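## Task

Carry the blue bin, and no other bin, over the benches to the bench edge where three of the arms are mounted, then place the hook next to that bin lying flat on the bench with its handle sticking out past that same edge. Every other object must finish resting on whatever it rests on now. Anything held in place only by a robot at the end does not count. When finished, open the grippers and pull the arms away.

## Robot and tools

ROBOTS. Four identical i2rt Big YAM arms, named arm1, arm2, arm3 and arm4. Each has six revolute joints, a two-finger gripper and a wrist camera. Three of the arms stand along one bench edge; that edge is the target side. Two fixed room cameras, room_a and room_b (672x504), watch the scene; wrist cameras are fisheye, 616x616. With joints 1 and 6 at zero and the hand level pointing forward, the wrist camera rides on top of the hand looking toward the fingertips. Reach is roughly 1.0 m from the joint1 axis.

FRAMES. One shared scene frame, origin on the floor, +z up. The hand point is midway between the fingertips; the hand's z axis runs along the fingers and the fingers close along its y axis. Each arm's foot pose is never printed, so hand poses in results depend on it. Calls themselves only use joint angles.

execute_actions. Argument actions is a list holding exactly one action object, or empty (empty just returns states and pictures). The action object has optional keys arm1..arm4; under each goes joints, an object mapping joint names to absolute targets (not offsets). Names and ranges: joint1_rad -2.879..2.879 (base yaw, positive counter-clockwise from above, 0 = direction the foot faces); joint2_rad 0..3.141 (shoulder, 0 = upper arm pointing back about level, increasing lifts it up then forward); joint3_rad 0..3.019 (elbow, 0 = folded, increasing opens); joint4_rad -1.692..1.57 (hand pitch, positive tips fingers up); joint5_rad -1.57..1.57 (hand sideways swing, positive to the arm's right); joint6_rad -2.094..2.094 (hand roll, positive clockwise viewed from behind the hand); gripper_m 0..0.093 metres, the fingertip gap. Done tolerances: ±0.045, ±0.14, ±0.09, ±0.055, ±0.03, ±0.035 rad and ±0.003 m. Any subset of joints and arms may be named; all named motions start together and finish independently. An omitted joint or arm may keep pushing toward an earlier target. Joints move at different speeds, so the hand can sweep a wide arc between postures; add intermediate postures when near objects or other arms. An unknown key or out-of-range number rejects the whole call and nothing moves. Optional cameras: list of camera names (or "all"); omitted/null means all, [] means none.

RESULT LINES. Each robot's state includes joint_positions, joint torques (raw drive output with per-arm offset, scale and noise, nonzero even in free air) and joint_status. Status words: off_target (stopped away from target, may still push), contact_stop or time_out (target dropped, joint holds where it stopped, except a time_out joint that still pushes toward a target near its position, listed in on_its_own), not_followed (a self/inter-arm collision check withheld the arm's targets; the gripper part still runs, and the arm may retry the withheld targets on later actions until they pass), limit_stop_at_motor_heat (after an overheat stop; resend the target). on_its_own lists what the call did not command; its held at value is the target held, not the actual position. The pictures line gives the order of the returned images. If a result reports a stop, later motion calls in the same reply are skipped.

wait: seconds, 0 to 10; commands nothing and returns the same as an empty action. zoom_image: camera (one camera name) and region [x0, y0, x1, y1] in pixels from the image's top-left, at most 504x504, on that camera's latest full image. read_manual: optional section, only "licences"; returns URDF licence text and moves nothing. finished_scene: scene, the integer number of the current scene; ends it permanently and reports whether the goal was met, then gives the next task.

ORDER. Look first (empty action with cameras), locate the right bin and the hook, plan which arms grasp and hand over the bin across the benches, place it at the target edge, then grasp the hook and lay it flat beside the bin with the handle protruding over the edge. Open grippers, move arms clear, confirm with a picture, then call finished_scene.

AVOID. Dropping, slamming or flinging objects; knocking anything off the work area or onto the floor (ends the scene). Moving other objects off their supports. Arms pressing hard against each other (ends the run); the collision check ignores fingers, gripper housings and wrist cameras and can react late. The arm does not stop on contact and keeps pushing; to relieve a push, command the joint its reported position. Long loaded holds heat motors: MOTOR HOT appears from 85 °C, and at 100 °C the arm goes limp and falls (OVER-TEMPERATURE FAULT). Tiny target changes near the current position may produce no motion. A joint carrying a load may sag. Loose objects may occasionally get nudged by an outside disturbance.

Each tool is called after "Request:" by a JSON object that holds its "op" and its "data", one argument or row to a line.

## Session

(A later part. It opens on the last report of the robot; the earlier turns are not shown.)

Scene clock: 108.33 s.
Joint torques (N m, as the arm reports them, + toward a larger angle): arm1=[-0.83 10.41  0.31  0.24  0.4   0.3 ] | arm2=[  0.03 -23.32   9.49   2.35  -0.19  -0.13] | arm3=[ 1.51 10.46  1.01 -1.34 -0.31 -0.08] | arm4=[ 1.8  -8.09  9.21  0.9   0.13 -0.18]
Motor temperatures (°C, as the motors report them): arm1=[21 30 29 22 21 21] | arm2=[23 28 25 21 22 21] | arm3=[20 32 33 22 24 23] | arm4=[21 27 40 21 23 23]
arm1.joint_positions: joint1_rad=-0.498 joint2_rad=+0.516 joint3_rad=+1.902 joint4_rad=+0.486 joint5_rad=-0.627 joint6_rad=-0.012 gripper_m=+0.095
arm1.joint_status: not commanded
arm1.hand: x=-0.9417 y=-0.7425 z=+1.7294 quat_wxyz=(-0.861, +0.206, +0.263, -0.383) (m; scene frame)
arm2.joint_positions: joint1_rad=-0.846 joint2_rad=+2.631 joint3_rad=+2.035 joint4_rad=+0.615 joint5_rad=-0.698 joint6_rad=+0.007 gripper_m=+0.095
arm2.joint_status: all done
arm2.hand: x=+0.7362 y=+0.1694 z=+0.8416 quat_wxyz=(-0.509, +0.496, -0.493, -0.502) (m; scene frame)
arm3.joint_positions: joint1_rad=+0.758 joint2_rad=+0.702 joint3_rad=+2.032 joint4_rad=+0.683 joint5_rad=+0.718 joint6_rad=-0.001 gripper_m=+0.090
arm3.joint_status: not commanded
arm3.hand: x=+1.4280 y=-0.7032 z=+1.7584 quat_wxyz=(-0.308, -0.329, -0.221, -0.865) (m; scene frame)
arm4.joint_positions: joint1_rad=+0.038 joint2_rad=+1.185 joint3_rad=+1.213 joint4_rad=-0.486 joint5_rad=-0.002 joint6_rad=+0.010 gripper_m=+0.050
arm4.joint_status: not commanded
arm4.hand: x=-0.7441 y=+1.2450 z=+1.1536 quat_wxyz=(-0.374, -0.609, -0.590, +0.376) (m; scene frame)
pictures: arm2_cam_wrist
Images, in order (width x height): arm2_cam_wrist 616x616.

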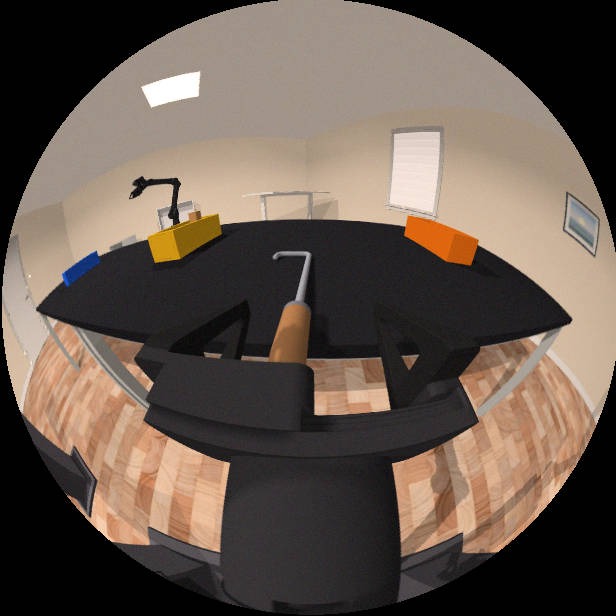

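Request:
{"op": "execute_actions", "data": {
  "actions": [
    {"arm2":{"joints":{"joint1_rad":-0.815,"joint2_rad":2.675,"joint3_rad":1.985,"joint4_rad":0.69,"joint5_rad":-0.67}}}
  ],
  "cameras": []
}}

Request:
{"op": "execute_actions", "data": {
  "actions": [
    {"arm2":{"joints":{"gripper_m":0}}}
  ],
  "cameras": ["arm2_cam_wrist"]
}}

Scene clock: 114.87 s.
Joint torques (N m, as the arm reports them, + toward a larger angle): arm1=[-0.84 10.44  0.3   0.24  0.4   0.31] | arm2=[ -0.12 -21.42   7.75   2.78  -0.05  -0.09] | arm3=[ 1.33 10.51  1.05 -1.31 -0.32 -0.07] | arm4=[ 1.77 -8.13  9.21  0.91  0.13 -0.18]
Motor temperatures (°C, as the motors report them): arm1=[21 30 29 22 21 21] | arm2=[23 30 26 21 22 21] | arm3=[20 31 31 21 24 23] | arm4=[21 26 40 21 23 23]
arm1.joint_positions: joint1_rad=-0.498 joint2_rad=+0.516 joint3_rad=+1.902 joint4_rad=+0.486 joint5_rad=-0.627 joint6_rad=-0.012 gripper_m=+0.095
arm1.joint_status: not commanded
arm1.hand: x=-0.9417 y=-0.7425 z=+1.7294 quat_wxyz=(-0.861, +0.206, +0.263, -0.383) (m; scene frame)
arm2.joint_positions: joint1_rad=-0.820 joint2_rad=+2.662 joint3_rad=+1.988 joint4_rad=+0.673 joint5_rad=-0.672 joint6_rad=+0.007 gripper_m=+0.095
arm2.joint_status: all done
arm2.hand: x=+0.7125 y=+0.1715 z=+0.8025 quat_wxyz=(-0.502, +0.497, -0.499, -0.502) (m; scene frame)
arm3.joint_positions: joint1_rad=+0.758 joint2_rad=+0.702 joint3_rad=+2.032 joint4_rad=+0.683 joint5_rad=+0.718 joint6_rad=-0.001 gripper_m=+0.090
arm3.joint_status: not commanded
arm3.hand: x=+1.4280 y=-0.7032 z=+1.7584 quat_wxyz=(-0.308, -0.329, -0.221, -0.865) (m; scene frame)
arm4.joint_positions: joint1_rad=+0.038 joint2_rad=+1.185 joint3_rad=+1.213 joint4_rad=-0.486 joint5_rad=-0.002 joint6_rad=+0.010 gripper_m=+0.050
arm4.joint_status: not commanded
arm4.hand: x=-0.7441 y=+1.2450 z=+1.1536 quat_wxyz=(-0.374, -0.609, -0.590, +0.376) (m; scene frame)
pictures: none
No camera images: the call's "cameras" was empty. Leave "cameras" out to get every camera's image.

Scene clock: 115.60 s.
Joint torques (N m, as the arm reports them, + toward a larger angle): arm1=[-0.83 10.46  0.31  0.24  0.4   0.3 ] | arm2=[  0.16 -21.22   7.58   2.73  -0.14  -0.11] | arm3=[ 1.35 10.52  1.03 -1.33 -0.32 -0.09] | arm4=[ 1.76 -8.12  9.21  0.9   0.13 -0.18]
Motor temperatures (°C, as the motors report them): arm1=[21 30 29 22 21 21] | arm2=[23 30 26 21 22 21] | arm3=[20 31 31 21 24 23] | arm4=[21 26 40 21 23 23]
arm1.joint_positions: joint1_rad=-0.498 joint2_rad=+0.516 joint3_rad=+1.902 joint4_rad=+0.486 joint5_rad=-0.627 joint6_rad=-0.012 gripper_m=+0.095
arm1.joint_status: not commanded
arm1.hand: x=-0.9417 y=-0.7425 z=+1.7294 quat_wxyz=(-0.861, +0.206, +0.263, -0.383) (m; scene frame)
arm2.joint_positions: joint1_rad=-0.820 joint2_rad=+2.662 joint3_rad=+1.988 joint4_rad=+0.673 joint5_rad=-0.670 joint6_rad=+0.007 gripper_m=+0.031
arm2.joint_status: gripper_m off_target (ended at +0.031, target +0.000)
arm2.hand: x=+0.7130 y=+0.1715 z=+0.8025 quat_wxyz=(-0.503, +0.496, -0.500, -0.501) (m; scene frame)
arm3.joint_positions: joint1_rad=+0.758 joint2_rad=+0.702 joint3_rad=+2.032 joint4_rad=+0.683 joint5_rad=+0.718 joint6_rad=-0.001 gripper_m=+0.090
arm3.joint_status: not commanded
arm3.hand: x=+1.4280 y=-0.7032 z=+1.7584 quat_wxyz=(-0.308, -0.329, -0.221, -0.865) (m; scene frame)
arm4.joint_positions: joint1_rad=+0.038 joint2_rad=+1.185 joint3_rad=+1.213 joint4_rad=-0.486 joint5_rad=-0.002 joint6_rad=+0.010 gripper_m=+0.050
arm4.joint_status: not commanded
arm4.hand: x=-0.7441 y=+1.2450 z=+1.1536 quat_wxyz=(-0.374, -0.609, -0.590, +0.376) (m; scene frame)
pictures: arm2_cam_wrist
Images, in order (width x height): arm2_cam_wrist 616x616.

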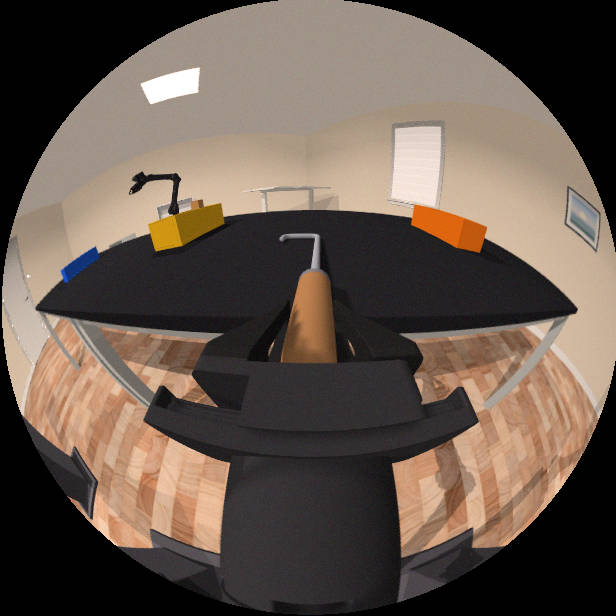

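Request:
{"op": "execute_actions", "data": {
  "actions": [
    {"arm2":{"joints":{"joint1_rad":-0.55,"joint2_rad":2.2,"joint3_rad":1.2,"joint4_rad":1.04,"joint5_rad":-0.42}}}
  ],
  "cameras": []
}}

Request:
{"op": "execute_actions", "data": {
  "actions": [
    {"arm2":{"joints":{"joint1_rad":0.25,"joint5_rad":0.35}}}
  ],
  "cameras": []
}}

Request:
{"op": "execute_actions", "data": {
  "actions": [
    {"arm2":{"joints":{"joint1_rad":0.58,"joint2_rad":2.65,"joint3_rad":2.24,"joint4_rad":0.5,"joint5_rad":0.75}}}
  ],
  "cameras": []
}}

Request:
{"op": "execute_actions", "data": {
  "actions": [
    {"arm2":{"joints":{"joint2_rad":2.745,"joint4_rad":0.58}}}
  ],
  "cameras": ["arm2_cam_wrist","room_a"]
}}

Scene clock: 128.13 s.
Joint torques (N m, as the arm reports them, + toward a larger angle): arm1=[-0.84 10.45  0.31  0.23  0.4   0.31] | arm2=[  0.65 -16.87   6.3    2.84  -0.14  -0.11] | arm3=[ 1.54 10.41  0.99 -1.33 -0.32 -0.07] | arm4=[ 1.78 -8.14  9.21  0.9   0.13 -0.18]
Motor temperatures (°C, as the motors report them): arm1=[21 30 29 22 21 21] | arm2=[23 32 27 21 22 21] | arm3=[20 30 29 21 24 23] | arm4=[21 26 40 21 23 23]
arm1.joint_positions: joint1_rad=-0.498 joint2_rad=+0.516 joint3_rad=+1.902 joint4_rad=+0.486 joint5_rad=-0.627 joint6_rad=-0.012 gripper_m=+0.095
arm1.joint_status: not commanded
arm1.hand: x=-0.9417 y=-0.7425 z=+1.7294 quat_wxyz=(-0.861, +0.206, +0.263, -0.383) (m; scene frame)
arm2.joint_positions: joint1_rad=-0.559 joint2_rad=+2.207 joint3_rad=+1.196 joint4_rad=+1.021 joint5_rad=-0.420 joint6_rad=+0.010 gripper_m=+0.031
arm2.joint_status: all done
arm2.hand: x=+0.4668 y=+0.1059 z=+0.8673 quat_wxyz=(-0.502, +0.497, -0.494, -0.506) (m; scene frame)
arm3.joint_positions: joint1_rad=+0.758 joint2_rad=+0.702 joint3_rad=+2.032 joint4_rad=+0.683 joint5_rad=+0.718 joint6_rad=-0.001 gripper_m=+0.090
arm3.joint_status: not commanded
arm3.hand: x=+1.4280 y=-0.7032 z=+1.7584 quat_wxyz=(-0.308, -0.329, -0.221, -0.865) (m; scene frame)
arm4.joint_positions: joint1_rad=+0.038 joint2_rad=+1.185 joint3_rad=+1.213 joint4_rad=-0.486 joint5_rad=-0.002 joint6_rad=+0.010 gripper_m=+0.050
arm4.joint_status: not commanded
arm4.hand: x=-0.7441 y=+1.2450 z=+1.1536 quat_wxyz=(-0.374, -0.609, -0.590, +0.376) (m; scene frame)
pictures: none
No camera images: the call's "cameras" was empty. Leave "cameras" out to get every camera's image.

Scene clock: 129.87 s.
Joint torques (N m, as the arm reports them, + toward a larger angle): arm1=[-0.86 10.44  0.31  0.22  0.4   0.31] | arm2=[ -0.95 -17.29   6.27   2.96  -0.06  -0.16] | arm3=[ 1.68 10.48  1.1  -1.36 -0.31 -0.08] | arm4=[ 1.77 -8.13  9.21  0.91  0.13 -0.18]
Motor temperatures (°C, as the motors report them): arm1=[21 30 28 22 21 21] | arm2=[23 32 27 21 22 21] | arm3=[20 30 29 21 24 23] | arm4=[21 26 40 21 23 23]
arm1.joint_positions: joint1_rad=-0.498 joint2_rad=+0.516 joint3_rad=+1.902 joint4_rad=+0.486 joint5_rad=-0.627 joint6_rad=-0.012 gripper_m=+0.095
arm1.joint_status: not commanded
arm1.hand: x=-0.9417 y=-0.7425 z=+1.7294 quat_wxyz=(-0.861, +0.206, +0.263, -0.383) (m; scene frame)
arm2.joint_positions: joint1_rad=+0.249 joint2_rad=+2.207 joint3_rad=+1.196 joint4_rad=+1.023 joint5_rad=+0.348 joint6_rad=+0.011 gripper_m=+0.031
arm2.joint_status: all done
arm2.hand: x=+0.0054 y=+0.1101 z=+0.8653 quat_wxyz=(-0.490, +0.505, -0.486, -0.519) (m; scene frame)
arm3.joint_positions: joint1_rad=+0.758 joint2_rad=+0.702 joint3_rad=+2.032 joint4_rad=+0.683 joint5_rad=+0.718 joint6_rad=-0.001 gripper_m=+0.090
arm3.joint_status: not commanded
arm3.hand: x=+1.4280 y=-0.7032 z=+1.7584 quat_wxyz=(-0.308, -0.329, -0.221, -0.865) (m; scene frame)
arm4.joint_positions: joint1_rad=+0.038 joint2_rad=+1.185 joint3_rad=+1.213 joint4_rad=-0.486 joint5_rad=-0.002 joint6_rad=+0.010 gripper_m=+0.050
arm4.joint_status: not commanded
arm4.hand: x=-0.7441 y=+1.2450 z=+1.1536 quat_wxyz=(-0.374, -0.609, -0.590, +0.376) (m; scene frame)
pictures: none
No camera images: the call's "cameras" was empty. Leave "cameras" out to get every camera's image.

Scene clock: 132.90 s.
Joint torques (N m, as the arm reports them, + toward a larger angle): arm1=[-0.84 10.44  0.3   0.24  0.4   0.3 ] | arm2=[ -5.78 -25.87  17.13   3.08  -0.33  -0.07] | arm3=[ 1.5  10.39  1.13 -1.38 -0.34 -0.08] | arm4=[ 1.76 -8.16  9.21  0.9   0.13 -0.18]
Motor temperatures (°C, as the motors report them): arm1=[21 30 28 22 21 21] | arm2=[23 32 29 21 22 21] | arm3=[20 30 29 21 24 23] | arm4=[21 26 40 21 23 23]
arm1.joint_positions: joint1_rad=-0.498 joint2_rad=+0.516 joint3_rad=+1.902 joint4_rad=+0.486 joint5_rad=-0.627 joint6_rad=-0.012 gripper_m=+0.095
arm1.joint_status: not commanded
arm1.hand: x=-0.9417 y=-0.7425 z=+1.7294 quat_wxyz=(-0.861, +0.206, +0.263, -0.383) (m; scene frame)
arm2.joint_positions: joint1_rad=+0.637 joint2_rad=+2.696 joint3_rad=+2.130 joint4_rad=+0.476 joint5_rad=+0.757 joint6_rad=+0.004 gripper_m=+0.031
arm2.joint_status: joint1_rad time_out (moved +0.387 of +0.331); joint3_rad time_out (moved +0.934 of +1.044); the others done
arm2.on_its_own: joint1_rad reads +0.637 and still pushes toward +0.580 since a time_out; joint3_rad reads +2.130 and still pushes toward +2.240 since a time_out
arm2.hand: x=-0.3241 y=+0.1365 z=+0.8004 quat_wxyz=(-0.495, +0.536, -0.492, -0.476) (m; scene frame)
arm3.joint_positions: joint1_rad=+0.758 joint2_rad=+0.702 joint3_rad=+2.032 joint4_rad=+0.683 joint5_rad=+0.718 joint6_rad=-0.001 gripper_m=+0.090
arm3.joint_status: not commanded
arm3.hand: x=+1.4280 y=-0.7032 z=+1.7584 quat_wxyz=(-0.308, -0.329, -0.221, -0.865) (m; scene frame)
arm4.joint_positions: joint1_rad=+0.038 joint2_rad=+1.185 joint3_rad=+1.213 joint4_rad=-0.486 joint5_rad=-0.002 joint6_rad=+0.010 gripper_m=+0.050
arm4.joint_status: not commanded
arm4.hand: x=-0.7441 y=+1.2450 z=+1.1536 quat_wxyz=(-0.374, -0.609, -0.590, +0.376) (m; scene frame)
pictures: none
No camera images: the call's "cameras" was empty. Leave "cameras" out to get every camera's image.

not run: a stop came earlier in this reply.

Request:
{"op": "execute_actions", "data": {
  "actions": [
    {"arm2":{"joints":{"joint1_rad":0.64,"joint2_rad":2.72,"joint3_rad":2.15,"joint4_rad":0.58,"joint5_rad":0.8}}}
  ],
  "cameras": ["arm2_cam_wrist","room_a"]
}}

Request:
{"op": "zoom_image", "data": {
  "camera": "room_a",
  "region": [330,230,450,320]
}}

Scene clock: 137.27 s.
Joint torques (N m, as the arm reports them, + toward a larger angle): arm1=[-0.88 10.47  0.3   0.24  0.4   0.31] | arm2=[ -1.48 -23.09   9.92   3.23   0.01  -0.08] | arm3=[ 1.37 10.23  1.05 -1.32 -0.29 -0.09] | arm4=[ 1.76 -8.09  9.21  0.91  0.13 -0.18]
Motor temperatures (°C, as the motors report them): arm1=[21 30 28 22 21 21] | arm2=[23 33 32 21 22 21] | arm3=[20 29 28 21 24 23] | arm4=[21 26 40 21 23 23]
arm1.joint_positions: joint1_rad=-0.498 joint2_rad=+0.516 joint3_rad=+1.902 joint4_rad=+0.486 joint5_rad=-0.627 joint6_rad=-0.012 gripper_m=+0.095
arm1.joint_status: not commanded
arm1.hand: x=-0.9417 y=-0.7425 z=+1.7294 quat_wxyz=(-0.861, +0.206, +0.263, -0.383) (m; scene frame)
arm2.joint_positions: joint1_rad=+0.640 joint2_rad=+2.725 joint3_rad=+2.130 joint4_rad=+0.550 joint5_rad=+0.798 joint6_rad=+0.003 gripper_m=+0.031
arm2.joint_status: all done
arm2.hand: x=-0.3173 y=+0.1330 z=+0.7892 quat_wxyz=(-0.506, +0.511, -0.501, -0.483) (m; scene frame)
arm3.joint_positions: joint1_rad=+0.758 joint2_rad=+0.702 joint3_rad=+2.032 joint4_rad=+0.683 joint5_rad=+0.718 joint6_rad=-0.001 gripper_m=+0.090
arm3.joint_status: not commanded
arm3.hand: x=+1.4280 y=-0.7032 z=+1.7584 quat_wxyz=(-0.308, -0.329, -0.221, -0.865) (m; scene frame)
arm4.joint_positions: joint1_rad=+0.038 joint2_rad=+1.185 joint3_rad=+1.213 joint4_rad=-0.486 joint5_rad=-0.002 joint6_rad=+0.010 gripper_m=+0.050
arm4.joint_status: not commanded
arm4.hand: x=-0.7441 y=+1.2450 z=+1.1536 quat_wxyz=(-0.374, -0.609, -0.590, +0.376) (m; scene frame)
pictures: arm2_cam_wrist, room_a
Images, in order (width x height): arm2_cam_wrist 616x616, room_a 672x504.

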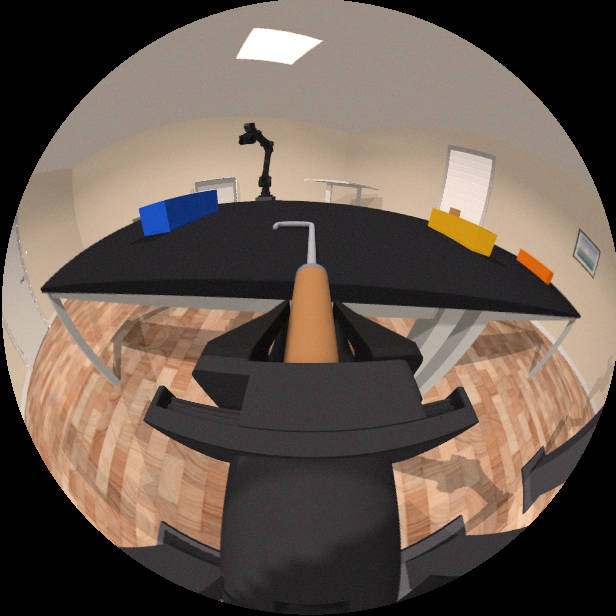

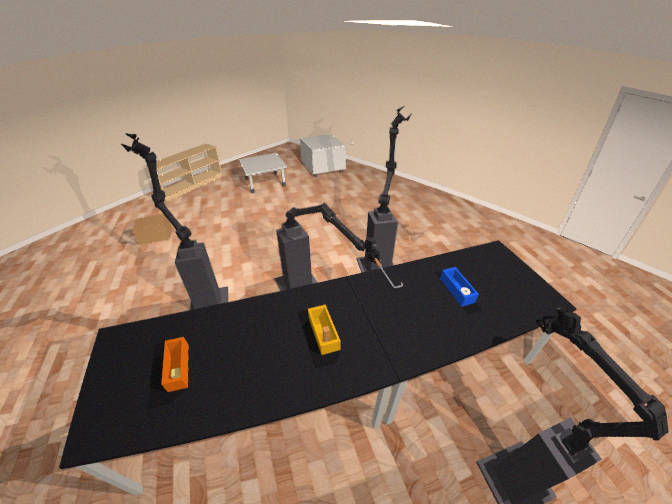

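Region (330, 230, 450, 320) of room_a's 672x504 image, scaled by 4.200, with more detail than that image has; it fills the top 378 rows of this view, and the rest is white.

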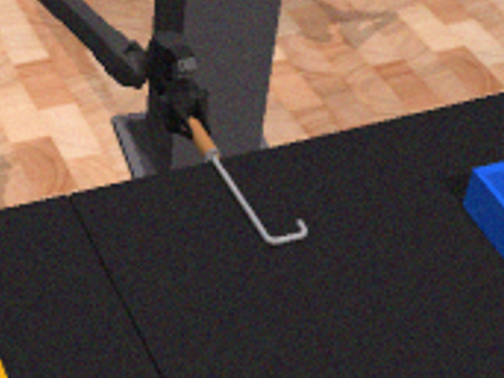

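Request:
{"op": "execute_actions", "data": {
  "actions": [
    {"arm2":{"joints":{"gripper_m":0.09}},"arm1":{"joints":{"joint1_rad":-0.48,"joint3_rad":1.61,"joint4_rad":0.85}}}
  ],
  "cameras": []
}}

Request:
{"op": "execute_actions", "data": {
  "actions": [
    {"arm2":{"joints":{"joint2_rad":0.8}}}
  ],
  "cameras": []
}}

Request:
{"op": "execute_actions", "data": {
  "actions": [
    {"arm1":{"joints":{"joint2_rad":2.4}}}
  ],
  "cameras": ["arm1_cam_wrist"]
}}

Scene clock: 145.30 s.
Joint torques (N m, as the arm reports them, + toward a larger angle): arm1=[-0.02  6.93  3.46  0.22  0.42  0.3 ] | arm2=[ -0.95 -23.02   9.76   2.71  -0.05  -0.07] | arm3=[ 1.46 10.51  1.04 -1.3  -0.3  -0.09] | arm4=[ 1.73 -8.13  9.21  0.91  0.13 -0.18]
Motor temperatures (°C, as the motors report them): arm1=[21 30 28 22 21 21] | arm2=[23 34 32 21 22 21] | arm3=[20 29 28 21 24 23] | arm4=[21 26 40 21 23 23]
arm1.joint_positions: joint1_rad=-0.488 joint2_rad=+0.527 joint3_rad=+1.608 joint4_rad=+0.836 joint5_rad=-0.627 joint6_rad=-0.011 gripper_m=+0.095
arm1.joint_status: all done
arm1.hand: x=-0.8808 y=-0.6610 z=+1.6902 quat_wxyz=(-0.860, +0.195, +0.282, -0.379) (m; scene frame)
arm2.joint_positions: joint1_rad=+0.640 joint2_rad=+2.724 joint3_rad=+2.130 joint4_rad=+0.563 joint5_rad=+0.798 joint6_rad=+0.003 gripper_m=+0.090
arm2.joint_status: all done
arm2.hand: x=-0.3174 y=+0.1331 z=+0.7922 quat_wxyz=(-0.506, +0.506, -0.501, -0.487) (m; scene frame)
arm3.joint_positions: joint1_rad=+0.758 joint2_rad=+0.702 joint3_rad=+2.032 joint4_rad=+0.683 joint5_rad=+0.718 joint6_rad=-0.001 gripper_m=+0.090
arm3.joint_status: not commanded
arm3.hand: x=+1.4280 y=-0.7032 z=+1.7584 quat_wxyz=(-0.308, -0.329, -0.221, -0.865) (m; scene frame)
arm4.joint_positions: joint1_rad=+0.038 joint2_rad=+1.185 joint3_rad=+1.213 joint4_rad=-0.486 joint5_rad=-0.002 joint6_rad=+0.010 gripper_m=+0.050
arm4.joint_status: not commanded
arm4.hand: x=-0.7441 y=+1.2450 z=+1.1536 quat_wxyz=(-0.374, -0.609, -0.590, +0.376) (m; scene frame)
pictures: none
No camera images: the call's "cameras" was empty. Leave "cameras" out to get every camera's image.

Scene clock: 147.83 s.
Joint torques (N m, as the arm reports them, + toward a larger angle): arm1=[-0.02  6.82  3.57  0.17  0.43  0.3 ] | arm2=[-0.44  6.07  1.04 -0.84 -0.48 -0.14] | arm3=[ 1.38 10.32  1.06 -1.28 -0.31 -0.07] | arm4=[ 1.76 -8.13  9.22  0.9   0.13 -0.18]
Motor temperatures (°C, as the motors report them): arm1=[21 30 28 22 21 21] | arm2=[23 34 31 21 22 21] | arm3=[20 29 28 21 24 23] | arm4=[21 26 40 21 23 23]
arm1.joint_positions: joint1_rad=-0.488 joint2_rad=+0.527 joint3_rad=+1.608 joint4_rad=+0.836 joint5_rad=-0.627 joint6_rad=-0.011 gripper_m=+0.095
arm1.joint_status: not commanded
arm1.hand: x=-0.8808 y=-0.6610 z=+1.6902 quat_wxyz=(-0.860, +0.195, +0.282, -0.379) (m; scene frame)
arm2.joint_positions: joint1_rad=+0.640 joint2_rad=+0.811 joint3_rad=+2.149 joint4_rad=+0.584 joint5_rad=+0.797 joint6_rad=+0.003 gripper_m=+0.090
arm2.joint_status: all done
arm2.hand: x=+0.4373 y=-0.6343 z=+1.7942 quat_wxyz=(-0.283, -0.294, -0.287, -0.867) (m; scene frame)
arm3.joint_positions: joint1_rad=+0.758 joint2_rad=+0.702 joint3_rad=+2.032 joint4_rad=+0.683 joint5_rad=+0.718 joint6_rad=-0.001 gripper_m=+0.090
arm3.joint_status: not commanded
arm3.hand: x=+1.4280 y=-0.7032 z=+1.7584 quat_wxyz=(-0.308, -0.329, -0.221, -0.865) (m; scene frame)
arm4.joint_positions: joint1_rad=+0.038 joint2_rad=+1.185 joint3_rad=+1.213 joint4_rad=-0.486 joint5_rad=-0.002 joint6_rad=+0.010 gripper_m=+0.050
arm4.joint_status: not commanded
arm4.hand: x=-0.7441 y=+1.2450 z=+1.1536 quat_wxyz=(-0.374, -0.609, -0.590, +0.376) (m; scene frame)
pictures: none
No camera images: the call's "cameras" was empty. Leave "cameras" out to get every camera's image.

Scene clock: 150.33 s.
Joint torques (N m, as the arm reports them, + toward a larger angle): arm1=[  0.01 -21.3    9.09   2.56   0.03   0.23] | arm2=[-0.2   6.47  1.   -0.79 -0.48 -0.15] | arm3=[ 1.25 10.31  1.09 -1.33 -0.31 -0.07] | arm4=[ 1.77 -8.11  9.21  0.91  0.13 -0.18]
Motor temperatures (°C, as the motors report them): arm1=[21 30 29 22 21 21] | arm2=[23 33 30 21 22 21] | arm3=[20 29 28 21 24 23] | arm4=[21 26 40 21 23 23]
arm1.joint_positions: joint1_rad=-0.488 joint2_rad=+2.394 joint3_rad=+1.605 joint4_rad=+0.848 joint5_rad=-0.627 joint6_rad=-0.010 gripper_m=+0.095
arm1.joint_status: all done
arm1.hand: x=-0.3117 y=+0.1424 z=+0.8439 quat_wxyz=(-0.518, +0.501, -0.477, -0.503) (m; scene frame)
arm2.joint_positions: joint1_rad=+0.640 joint2_rad=+0.811 joint3_rad=+2.149 joint4_rad=+0.584 joint5_rad=+0.797 joint6_rad=+0.003 gripper_m=+0.090
arm2.joint_status: not commanded
arm2.hand: x=+0.4373 y=-0.6343 z=+1.7942 quat_wxyz=(-0.283, -0.294, -0.287, -0.867) (m; scene frame)
arm3.joint_positions: joint1_rad=+0.758 joint2_rad=+0.702 joint3_rad=+2.032 joint4_rad=+0.683 joint5_rad=+0.718 joint6_rad=-0.001 gripper_m=+0.090
arm3.joint_status: not commanded
arm3.hand: x=+1.4280 y=-0.7032 z=+1.7584 quat_wxyz=(-0.308, -0.329, -0.221, -0.865) (m; scene frame)
arm4.joint_positions: joint1_rad=+0.038 joint2_rad=+1.185 joint3_rad=+1.213 joint4_rad=-0.486 joint5_rad=-0.002 joint6_rad=+0.010 gripper_m=+0.050
arm4.joint_status: not commanded
arm4.hand: x=-0.7441 y=+1.2450 z=+1.1536 quat_wxyz=(-0.374, -0.609, -0.590, +0.376) (m; scene frame)
pictures: arm1_cam_wrist
Images, in order (width x height): arm1_cam_wrist 616x616.

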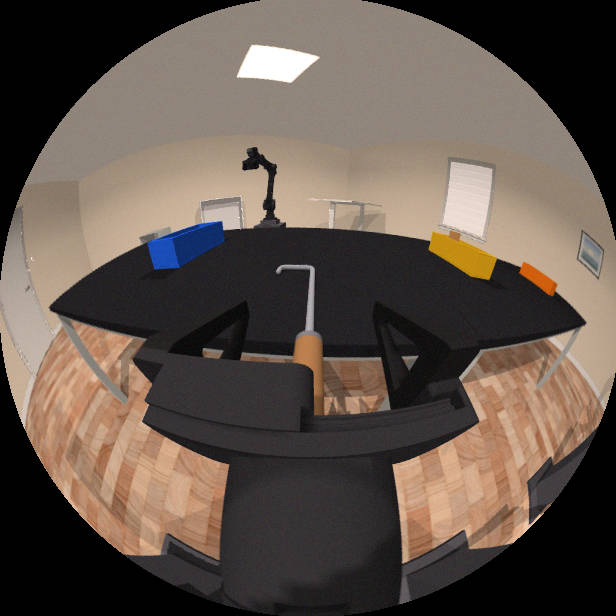

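Centred. Descend and roll (+1.57 as foot is left).

Request:
{"op": "execute_actions", "data": {
  "actions": [
    {"arm1":{"joints":{"joint2_rad":2.495,"joint4_rad":0.9}}}
  ],
  "cameras": ["arm1_cam_wrist"]
}}

Request:
{"op": "execute_actions", "data": {
  "actions": [
    {"arm1":{"joints":{"joint6_rad":1.58}}}
  ],
  "cameras": ["arm1_cam_wrist"]
}}

Scene clock: 158.13 s.
Joint torques (N m, as the arm reports them, + toward a larger angle): arm1=[  0.14 -20.72   8.58   3.41   0.01   0.23] | arm2=[-0.82  6.94  1.03 -0.88 -0.43 -0.14] | arm3=[ 1.41 10.52  1.06 -1.3  -0.32 -0.08] | arm4=[ 1.77 -8.11  9.21  0.9   0.13 -0.18]
Motor temperatures (°C, as the motors report them): arm1=[21 32 30 22 21 21] | arm2=[23 31 28 21 22 21] | arm3=[20 29 28 21 24 23] | arm4=[21 26 41 21 23 23]
arm1.joint_positions: joint1_rad=-0.488 joint2_rad=+2.477 joint3_rad=+1.605 joint4_rad=+0.881 joint5_rad=-0.627 joint6_rad=-0.010 gripper_m=+0.095
arm1.joint_status: all done
arm1.hand: x=-0.3161 y=+0.1364 z=+0.7844 quat_wxyz=(-0.500, +0.504, -0.495, -0.501) (m; scene frame)
arm2.joint_positions: joint1_rad=+0.640 joint2_rad=+0.811 joint3_rad=+2.149 joint4_rad=+0.584 joint5_rad=+0.797 joint6_rad=+0.003 gripper_m=+0.090
arm2.joint_status: not commanded
arm2.hand: x=+0.4373 y=-0.6343 z=+1.7942 quat_wxyz=(-0.283, -0.294, -0.287, -0.867) (m; scene frame)
arm3.joint_positions: joint1_rad=+0.758 joint2_rad=+0.702 joint3_rad=+2.032 joint4_rad=+0.683 joint5_rad=+0.718 joint6_rad=-0.001 gripper_m=+0.090
arm3.joint_status: not commanded
arm3.hand: x=+1.4280 y=-0.7032 z=+1.7584 quat_wxyz=(-0.308, -0.329, -0.221, -0.865) (m; scene frame)
arm4.joint_positions: joint1_rad=+0.038 joint2_rad=+1.185 joint3_rad=+1.213 joint4_rad=-0.486 joint5_rad=-0.002 joint6_rad=+0.010 gripper_m=+0.050
arm4.joint_status: not commanded
arm4.hand: x=-0.7441 y=+1.2450 z=+1.1536 quat_wxyz=(-0.374, -0.609, -0.590, +0.376) (m; scene frame)
pictures: arm1_cam_wrist
Images, in order (width x height): arm1_cam_wrist 616x616.

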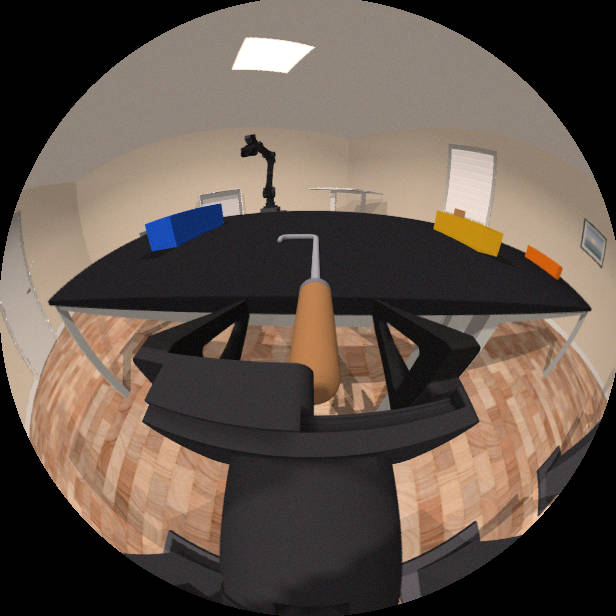

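Scene clock: 160.30 s.
Joint torques (N m, as the arm reports them, + toward a larger angle): arm1=[  0.01 -20.7    8.63   3.45   0.01   0.14] | arm2=[-0.77  6.16  1.03 -0.77 -0.46 -0.14] | arm3=[ 1.46 10.57  0.96 -1.31 -0.3  -0.08] | arm4=[ 1.74 -8.11  9.21  0.9   0.13 -0.18]
Motor temperatures (°C, as the motors report them): arm1=[21 32 30 22 21 21] | arm2=[23 31 27 21 22 21] | arm3=[20 29 28 21 24 23] | arm4=[21 26 41 21 23 23]
arm1.joint_positions: joint1_rad=-0.488 joint2_rad=+2.477 joint3_rad=+1.605 joint4_rad=+0.881 joint5_rad=-0.627 joint6_rad=+1.567 gripper_m=+0.095
arm1.joint_status: all done
arm1.hand: x=-0.3161 y=+0.1364 z=+0.7844 quat_wxyz=(+0.003, +0.004, -0.706, -0.708) (m; scene frame)
arm2.joint_positions: joint1_rad=+0.640 joint2_rad=+0.811 joint3_rad=+2.149 joint4_rad=+0.584 joint5_rad=+0.797 joint6_rad=+0.003 gripper_m=+0.090
arm2.joint_status: not commanded
arm2.hand: x=+0.4373 y=-0.6343 z=+1.7942 quat_wxyz=(-0.283, -0.294, -0.287, -0.867) (m; scene frame)
arm3.joint_positions: joint1_rad=+0.758 joint2_rad=+0.702 joint3_rad=+2.032 joint4_rad=+0.683 joint5_rad=+0.718 joint6_rad=-0.001 gripper_m=+0.090
arm3.joint_status: not commanded
arm3.hand: x=+1.4280 y=-0.7032 z=+1.7584 quat_wxyz=(-0.308, -0.329, -0.221, -0.865) (m; scene frame)
arm4.joint_positions: joint1_rad=+0.038 joint2_rad=+1.185 joint3_rad=+1.213 joint4_rad=-0.486 joint5_rad=-0.002 joint6_rad=+0.010 gripper_m=+0.050
arm4.joint_status: not commanded
arm4.hand: x=-0.7441 y=+1.2450 z=+1.1536 quat_wxyz=(-0.374, -0.609, -0.590, +0.376) (m; scene frame)
pictures: arm1_cam_wrist
Images, in order (width x height): arm1_cam_wrist 616x616.

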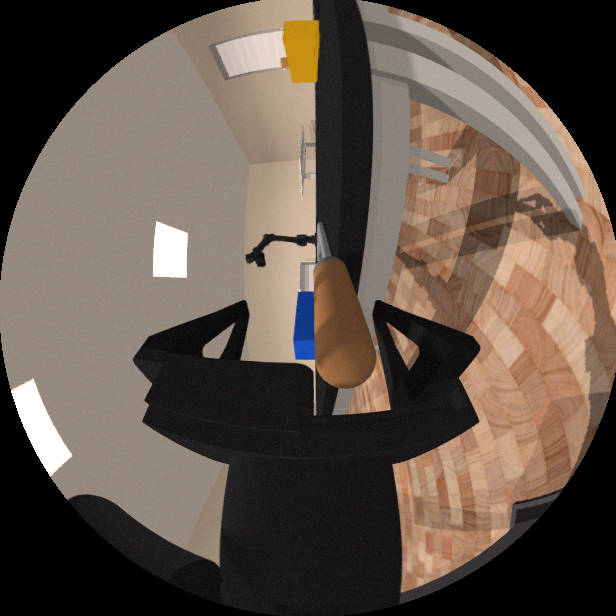

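Request:
{"op": "execute_actions", "data": {
  "actions": [
    {"arm1":{"joints":{"gripper_m":0,"joint2_rad":2.51}}}
  ],
  "cameras": []
}}

Request:
{"op": "execute_actions", "data": {
  "actions": [
    {"arm1":{"joints":{"joint2_rad":2.15,"joint3_rad":1.66,"joint4_rad":0.66}}}
  ],
  "cameras": []
}}

Request:
{"op": "execute_actions", "data": {
  "actions": [
    {"arm1":{"joints":{"joint1_rad":0.14,"joint5_rad":0}}}
  ],
  "cameras": ["arm1_cam_wrist","arm4_cam_wrist"]
}}

Scene clock: 166.77 s.
Joint torques (N m, as the arm reports them, + toward a larger angle): arm1=[  0.02 -20.25   8.53   3.41   0.01   0.14] | arm2=[-0.15  6.18  1.13 -0.85 -0.46 -0.12] | arm3=[ 1.15 10.8   1.12 -1.28 -0.3  -0.09] | arm4=[ 1.77 -8.13  9.22  0.9   0.13 -0.18]
Motor temperatures (°C, as the motors report them): arm1=[21 33 31 22 21 21] | arm2=[23 30 26 21 22 21] | arm3=[20 29 28 21 24 23] | arm4=[21 26 41 21 23 23]
arm1.joint_positions: joint1_rad=-0.488 joint2_rad=+2.486 joint3_rad=+1.605 joint4_rad=+0.882 joint5_rad=-0.628 joint6_rad=+1.569 gripper_m=+0.031
arm1.joint_status: gripper_m off_target (ended at +0.031, target +0.000); the others done
arm1.hand: x=-0.3169 y=+0.1354 z=+0.7769 quat_wxyz=(+0.005, +0.002, -0.709, -0.705) (m; scene frame)
arm2.joint_positions: joint1_rad=+0.640 joint2_rad=+0.811 joint3_rad=+2.149 joint4_rad=+0.584 joint5_rad=+0.797 joint6_rad=+0.003 gripper_m=+0.090
arm2.joint_status: not commanded
arm2.hand: x=+0.4373 y=-0.6343 z=+1.7942 quat_wxyz=(-0.283, -0.294, -0.287, -0.867) (m; scene frame)
arm3.joint_positions: joint1_rad=+0.758 joint2_rad=+0.702 joint3_rad=+2.032 joint4_rad=+0.683 joint5_rad=+0.718 joint6_rad=-0.001 gripper_m=+0.090
arm3.joint_status: not commanded
arm3.hand: x=+1.4280 y=-0.7032 z=+1.7584 quat_wxyz=(-0.308, -0.329, -0.221, -0.865) (m; scene frame)
arm4.joint_positions: joint1_rad=+0.038 joint2_rad=+1.185 joint3_rad=+1.213 joint4_rad=-0.486 joint5_rad=-0.002 joint6_rad=+0.010 gripper_m=+0.050
arm4.joint_status: not commanded
arm4.hand: x=-0.7441 y=+1.2450 z=+1.1536 quat_wxyz=(-0.374, -0.609, -0.590, +0.376) (m; scene frame)
pictures: none
No camera images: the call's "cameras" was empty. Leave "cameras" out to get every camera's image.

Scene clock: 168.10 s.
Joint torques (N m, as the arm reports them, + toward a larger angle): arm1=[  0.01 -22.25  14.91   3.27   0.12   0.14] | arm2=[-0.5   6.6   1.18 -0.85 -0.45 -0.1 ] | arm3=[ 1.39 10.56  1.13 -1.34 -0.34 -0.09] | arm4=[ 1.77 -8.13  9.21  0.9   0.13 -0.18]
Motor temperatures (°C, as the motors report them): arm1=[21 33 31 22 21 21] | arm2=[23 30 26 21 22 21] | arm3=[20 29 28 21 24 23] | arm4=[21 26 41 21 23 23]
arm1.joint_positions: joint1_rad=-0.488 joint2_rad=+2.161 joint3_rad=+1.608 joint4_rad=+0.643 joint5_rad=-0.630 joint6_rad=+1.569 gripper_m=+0.031
arm1.joint_status: all done
arm1.hand: x=-0.3121 y=+0.1424 z=+0.9897 quat_wxyz=(-0.013, +0.021, -0.683, -0.730) (m; scene frame)
arm2.joint_positions: joint1_rad=+0.640 joint2_rad=+0.811 joint3_rad=+2.149 joint4_rad=+0.584 joint5_rad=+0.797 joint6_rad=+0.003 gripper_m=+0.090
arm2.joint_status: not commanded
arm2.hand: x=+0.4373 y=-0.6343 z=+1.7942 quat_wxyz=(-0.283, -0.294, -0.287, -0.867) (m; scene frame)
arm3.joint_positions: joint1_rad=+0.758 joint2_rad=+0.702 joint3_rad=+2.032 joint4_rad=+0.683 joint5_rad=+0.718 joint6_rad=-0.001 gripper_m=+0.090
arm3.joint_status: not commanded
arm3.hand: x=+1.4280 y=-0.7032 z=+1.7584 quat_wxyz=(-0.308, -0.329, -0.221, -0.865) (m; scene frame)
arm4.joint_positions: joint1_rad=+0.038 joint2_rad=+1.185 joint3_rad=+1.213 joint4_rad=-0.486 joint5_rad=-0.002 joint6_rad=+0.010 gripper_m=+0.050
arm4.joint_status: not commanded
arm4.hand: x=-0.7441 y=+1.2450 z=+1.1536 quat_wxyz=(-0.374, -0.609, -0.590, +0.376) (m; scene frame)
pictures: none
No camera images: the call's "cameras" was empty. Leave "cameras" out to get every camera's image.

Scene clock: 170.43 s.
Joint torques (N m, as the arm reports them, + toward a larger angle): arm1=[ -1.13 -22.01  15.17   3.56   0.12   0.14] | arm2=[-1.03  6.63  1.04 -0.7  -0.47 -0.15] | arm3=[ 1.1  10.23  1.15 -1.29 -0.32 -0.08] | arm4=[ 1.78 -8.08  9.22  0.9   0.13 -0.18]
Motor temperatures (°C, as the motors report them): arm1=[21 33 32 22 21 21] | arm2=[23 29 26 21 22 21] | arm3=[20 29 28 21 24 23] | arm4=[21 26 41 21 23 23]
arm1.joint_positions: joint1_rad=+0.147 joint2_rad=+2.161 joint3_rad=+1.608 joint4_rad=+0.641 joint5_rad=-0.001 joint6_rad=+1.569 gripper_m=+0.031
arm1.joint_status: all done
arm1.hand: x=-0.7227 y=+0.2695 z=+0.9940 quat_wxyz=(+0.008, +0.004, -0.678, -0.735) (m; scene frame)
arm2.joint_positions: joint1_rad=+0.640 joint2_rad=+0.811 joint3_rad=+2.149 joint4_rad=+0.584 joint5_rad=+0.797 joint6_rad=+0.003 gripper_m=+0.090
arm2.joint_status: not commanded
arm2.hand: x=+0.4373 y=-0.6343 z=+1.7942 quat_wxyz=(-0.283, -0.294, -0.287, -0.867) (m; scene frame)
arm3.joint_positions: joint1_rad=+0.758 joint2_rad=+0.702 joint3_rad=+2.032 joint4_rad=+0.683 joint5_rad=+0.718 joint6_rad=-0.001 gripper_m=+0.090
arm3.joint_status: not commanded
arm3.hand: x=+1.4280 y=-0.7032 z=+1.7584 quat_wxyz=(-0.308, -0.329, -0.221, -0.865) (m; scene frame)
arm4.joint_positions: joint1_rad=+0.038 joint2_rad=+1.185 joint3_rad=+1.213 joint4_rad=-0.486 joint5_rad=-0.002 joint6_rad=+0.010 gripper_m=+0.050
arm4.joint_status: not commanded
arm4.hand: x=-0.7441 y=+1.2450 z=+1.1536 quat_wxyz=(-0.374, -0.609, -0.590, +0.376) (m; scene frame)
pictures: arm1_cam_wrist, arm4_cam_wrist
Images, in order (width x height): arm1_cam_wrist 616x616, arm4_cam_wrist 616x616.

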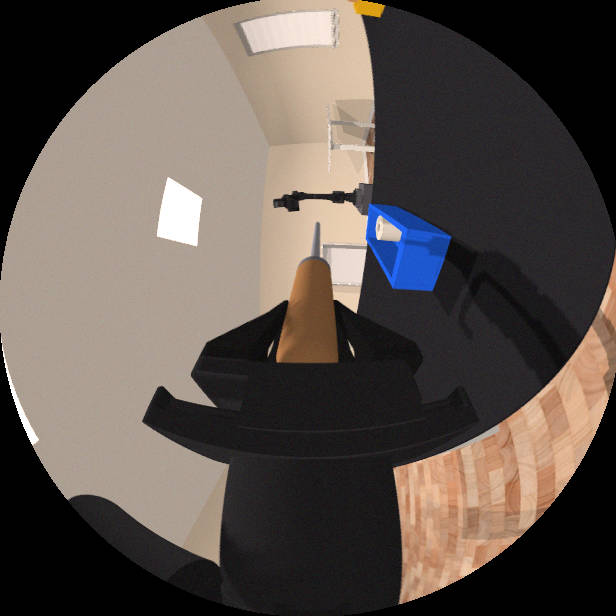

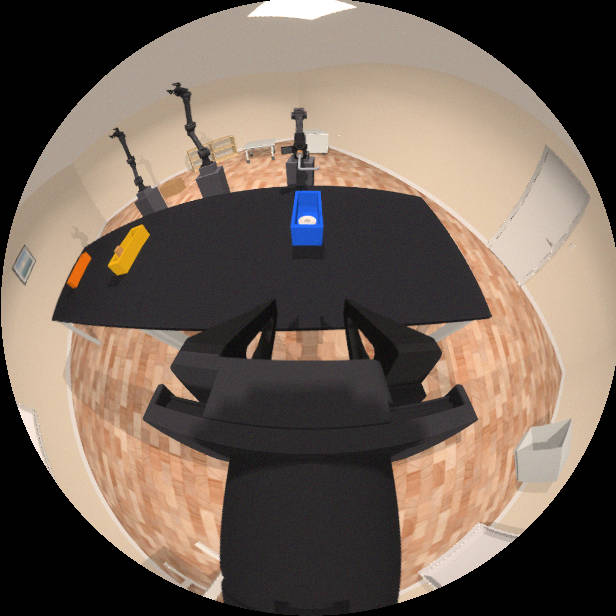

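Request:
{"op": "execute_actions", "data": {
  "actions": [
    {"arm1":{"joints":{"joint2_rad":2.24,"joint1_rad":0.155}}}
  ],
  "cameras": []
}}

Request:
{"op": "execute_actions", "data": {
  "actions": [
    {"arm1":{"joints":{"joint6_rad":0}}}
  ],
  "cameras": ["arm1_cam_wrist"]
}}

Request:
{"op": "execute_actions", "data": {
  "actions": [
    {"arm1":{"joints":{"joint1_rad":0.17,"joint2_rad":2.04,"joint3_rad":1.1,"joint4_rad":1.0}}}
  ],
  "cameras": []
}}

Request:
{"op": "execute_actions", "data": {
  "actions": [
    {"arm1":{"joints":{"joint2_rad":1.9,"joint3_rad":0.73,"joint4_rad":1.22}}}
  ],
  "cameras": ["arm1_cam_wrist","room_a"]
}}

Scene clock: 178.17 s.
Joint torques (N m, as the arm reports them, + toward a larger angle): arm1=[  0.16 -24.5   14.4    3.93   0.14   0.14] | arm2=[-0.36  6.75  1.18 -0.87 -0.48 -0.13] | arm3=[ 1.41 10.21  1.04 -1.35 -0.33 -0.07] | arm4=[ 1.77 -8.13  9.21  0.91  0.13 -0.18]
Motor temperatures (°C, as the motors report them): arm1=[21 34 35 22 21 21] | arm2=[23 29 25 21 22 21] | arm3=[20 29 27 21 24 23] | arm4=[21 26 41 21 23 23]
arm1.joint_positions: joint1_rad=+0.147 joint2_rad=+2.279 joint3_rad=+1.608 joint4_rad=+0.630 joint5_rad=-0.001 joint6_rad=+1.569 gripper_m=+0.031
arm1.joint_status: all done
arm1.hand: x=-0.7235 y=+0.2744 z=+0.8926 quat_wxyz=(+0.008, +0.005, -0.723, -0.691) (m; scene frame)
arm2.joint_positions: joint1_rad=+0.640 joint2_rad=+0.811 joint3_rad=+2.149 joint4_rad=+0.584 joint5_rad=+0.797 joint6_rad=+0.003 gripper_m=+0.090
arm2.joint_status: not commanded
arm2.hand: x=+0.4373 y=-0.6343 z=+1.7942 quat_wxyz=(-0.283, -0.294, -0.287, -0.867) (m; scene frame)
arm3.joint_positions: joint1_rad=+0.758 joint2_rad=+0.702 joint3_rad=+2.032 joint4_rad=+0.683 joint5_rad=+0.718 joint6_rad=-0.001 gripper_m=+0.090
arm3.joint_status: not commanded
arm3.hand: x=+1.4280 y=-0.7032 z=+1.7584 quat_wxyz=(-0.308, -0.329, -0.221, -0.865) (m; scene frame)
arm4.joint_positions: joint1_rad=+0.038 joint2_rad=+1.185 joint3_rad=+1.213 joint4_rad=-0.486 joint5_rad=-0.002 joint6_rad=+0.010 gripper_m=+0.050
arm4.joint_status: not commanded
arm4.hand: x=-0.7441 y=+1.2450 z=+1.1536 quat_wxyz=(-0.374, -0.609, -0.590, +0.376) (m; scene frame)
pictures: none
No camera images: the call's "cameras" was empty. Leave "cameras" out to get every camera's image.

Scene clock: 180.33 s.
Joint torques (N m, as the arm reports them, + toward a larger angle): arm1=[  0.02 -24.54  14.46   4.03   0.16  -0.06] | arm2=[-0.5   6.36  1.07 -0.84 -0.47 -0.13] | arm3=[ 1.25 10.34  1.1  -1.33 -0.3  -0.1 ] | arm4=[ 1.78 -8.11  9.21  0.91  0.13 -0.18]
Motor temperatures (°C, as the motors report them): arm1=[21 35 35 22 21 21] | arm2=[23 29 25 21 22 21] | arm3=[20 29 27 21 24 23] | arm4=[21 26 41 21 23 23]
arm1.joint_positions: joint1_rad=+0.148 joint2_rad=+2.279 joint3_rad=+1.608 joint4_rad=+0.630 joint5_rad=-0.002 joint6_rad=+0.015 gripper_m=+0.031
arm1.joint_status: all done
arm1.hand: x=-0.7245 y=+0.2744 z=+0.8926 quat_wxyz=(-0.478, +0.511, -0.512, -0.498) (m; scene frame)
arm2.joint_positions: joint1_rad=+0.640 joint2_rad=+0.811 joint3_rad=+2.149 joint4_rad=+0.584 joint5_rad=+0.797 joint6_rad=+0.003 gripper_m=+0.090
arm2.joint_status: not commanded
arm2.hand: x=+0.4373 y=-0.6343 z=+1.7942 quat_wxyz=(-0.283, -0.294, -0.287, -0.867) (m; scene frame)
arm3.joint_positions: joint1_rad=+0.758 joint2_rad=+0.702 joint3_rad=+2.032 joint4_rad=+0.683 joint5_rad=+0.718 joint6_rad=-0.001 gripper_m=+0.090
arm3.joint_status: not commanded
arm3.hand: x=+1.4280 y=-0.7032 z=+1.7584 quat_wxyz=(-0.308, -0.329, -0.221, -0.865) (m; scene frame)
arm4.joint_positions: joint1_rad=+0.038 joint2_rad=+1.185 joint3_rad=+1.213 joint4_rad=-0.486 joint5_rad=-0.002 joint6_rad=+0.010 gripper_m=+0.050
arm4.joint_status: not commanded
arm4.hand: x=-0.7441 y=+1.2450 z=+1.1536 quat_wxyz=(-0.374, -0.609, -0.590, +0.376) (m; scene frame)
pictures: arm1_cam_wrist
Images, in order (width x height): arm1_cam_wrist 616x616.

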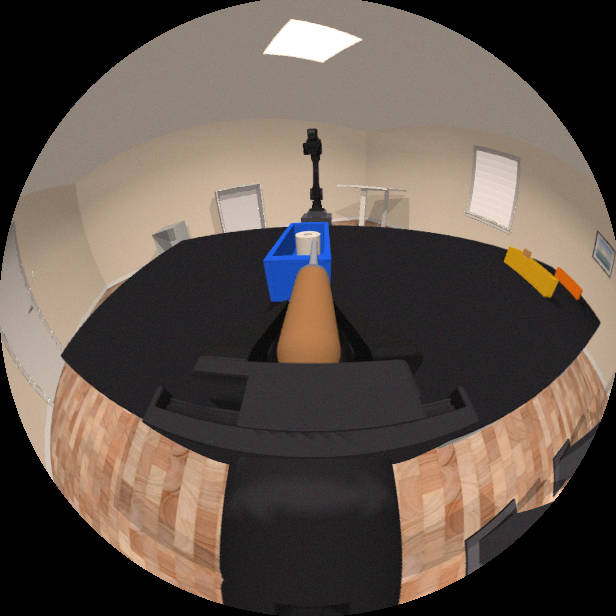

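Scene clock: 181.60 s.
Joint torques (N m, as the arm reports them, + toward a larger angle): arm1=[ -0.05 -18.6    7.3    3.75   0.09   0.  ] | arm2=[-0.35  6.27  1.01 -0.82 -0.48 -0.15] | arm3=[ 1.45 10.49  1.04 -1.31 -0.3  -0.09] | arm4=[ 1.75 -8.14  9.21  0.91  0.13 -0.18]
Motor temperatures (°C, as the motors report them): arm1=[21 35 35 22 21 21] | arm2=[23 29 25 21 22 21] | arm3=[20 29 27 21 24 23] | arm4=[21 26 41 21 23 23]
arm1.joint_positions: joint1_rad=+0.163 joint2_rad=+2.058 joint3_rad=+1.101 joint4_rad=+0.976 joint5_rad=+0.000 joint6_rad=+0.010 gripper_m=+0.031
arm1.joint_status: all done
arm1.hand: x=-0.7330 y=+0.1346 z=+0.8927 quat_wxyz=(-0.491, +0.501, -0.493, -0.516) (m; scene frame)
arm2.joint_positions: joint1_rad=+0.640 joint2_rad=+0.811 joint3_rad=+2.149 joint4_rad=+0.584 joint5_rad=+0.797 joint6_rad=+0.003 gripper_m=+0.090
arm2.joint_status: not commanded
arm2.hand: x=+0.4373 y=-0.6343 z=+1.7942 quat_wxyz=(-0.283, -0.294, -0.287, -0.867) (m; scene frame)
arm3.joint_positions: joint1_rad=+0.758 joint2_rad=+0.702 joint3_rad=+2.032 joint4_rad=+0.683 joint5_rad=+0.718 joint6_rad=-0.001 gripper_m=+0.090
arm3.joint_status: not commanded
arm3.hand: x=+1.4280 y=-0.7032 z=+1.7584 quat_wxyz=(-0.308, -0.329, -0.221, -0.865) (m; scene frame)
arm4.joint_positions: joint1_rad=+0.038 joint2_rad=+1.185 joint3_rad=+1.213 joint4_rad=-0.486 joint5_rad=-0.002 joint6_rad=+0.010 gripper_m=+0.050
arm4.joint_status: not commanded
arm4.hand: x=-0.7441 y=+1.2450 z=+1.1536 quat_wxyz=(-0.374, -0.609, -0.590, +0.376) (m; scene frame)
pictures: none
No camera images: the call's "cameras" was empty. Leave "cameras" out to get every camera's image.

Scene clock: 182.63 s.
Joint torques (N m, as the arm reports them, + toward a larger angle): arm1=[ -0.08 -15.56   4.62   3.53   0.09   0.  ] | arm2=[-0.3   6.61  1.18 -0.85 -0.46 -0.14] | arm3=[ 1.46 10.6   1.05 -1.33 -0.33 -0.1 ] | arm4=[ 1.76 -8.13  9.22  0.9   0.13 -0.18]
Motor temperatures (°C, as the motors report them): arm1=[21 35 35 22 21 21] | arm2=[23 29 25 21 22 21] | arm3=[20 29 27 21 24 23] | arm4=[21 26 41 21 23 23]
arm1.joint_positions: joint1_rad=+0.163 joint2_rad=+1.924 joint3_rad=+0.740 joint4_rad=+1.201 joint5_rad=+0.000 joint6_rad=+0.010 gripper_m=+0.031
arm1.joint_status: all done
arm1.hand: x=-0.7291 y=+0.0160 z=+0.8800 quat_wxyz=(-0.490, +0.501, -0.493, -0.515) (m; scene frame)
arm2.joint_positions: joint1_rad=+0.640 joint2_rad=+0.811 joint3_rad=+2.149 joint4_rad=+0.584 joint5_rad=+0.797 joint6_rad=+0.003 gripper_m=+0.090
arm2.joint_status: not commanded
arm2.hand: x=+0.4373 y=-0.6343 z=+1.7942 quat_wxyz=(-0.283, -0.294, -0.287, -0.867) (m; scene frame)
arm3.joint_positions: joint1_rad=+0.758 joint2_rad=+0.702 joint3_rad=+2.032 joint4_rad=+0.683 joint5_rad=+0.718 joint6_rad=-0.001 gripper_m=+0.090
arm3.joint_status: not commanded
arm3.hand: x=+1.4280 y=-0.7032 z=+1.7584 quat_wxyz=(-0.308, -0.329, -0.221, -0.865) (m; scene frame)
arm4.joint_positions: joint1_rad=+0.038 joint2_rad=+1.185 joint3_rad=+1.213 joint4_rad=-0.486 joint5_rad=-0.002 joint6_rad=+0.010 gripper_m=+0.050
arm4.joint_status: not commanded
arm4.hand: x=-0.7441 y=+1.2450 z=+1.1536 quat_wxyz=(-0.374, -0.609, -0.590, +0.376) (m; scene frame)
pictures: arm1_cam_wrist, room_a
Images, in order (width x height): arm1_cam_wrist 616x616, room_a 672x504.

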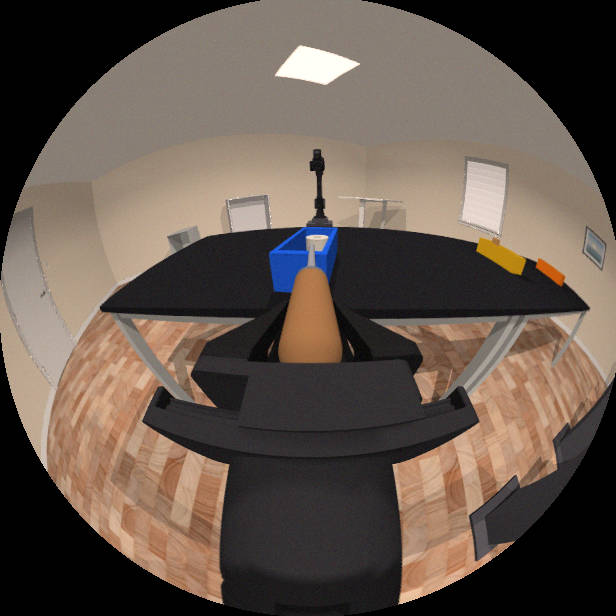

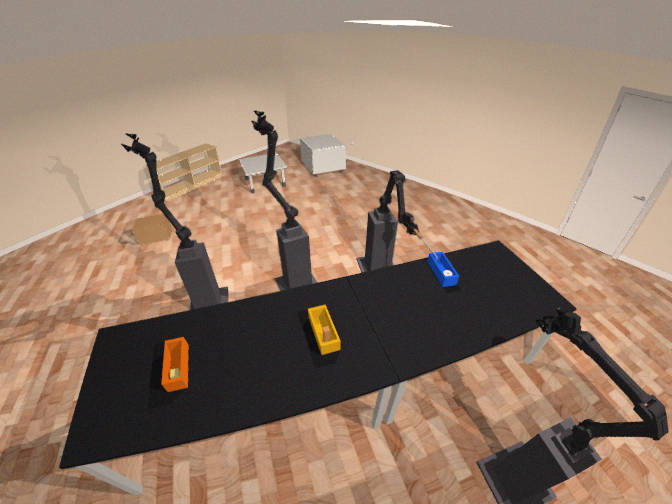

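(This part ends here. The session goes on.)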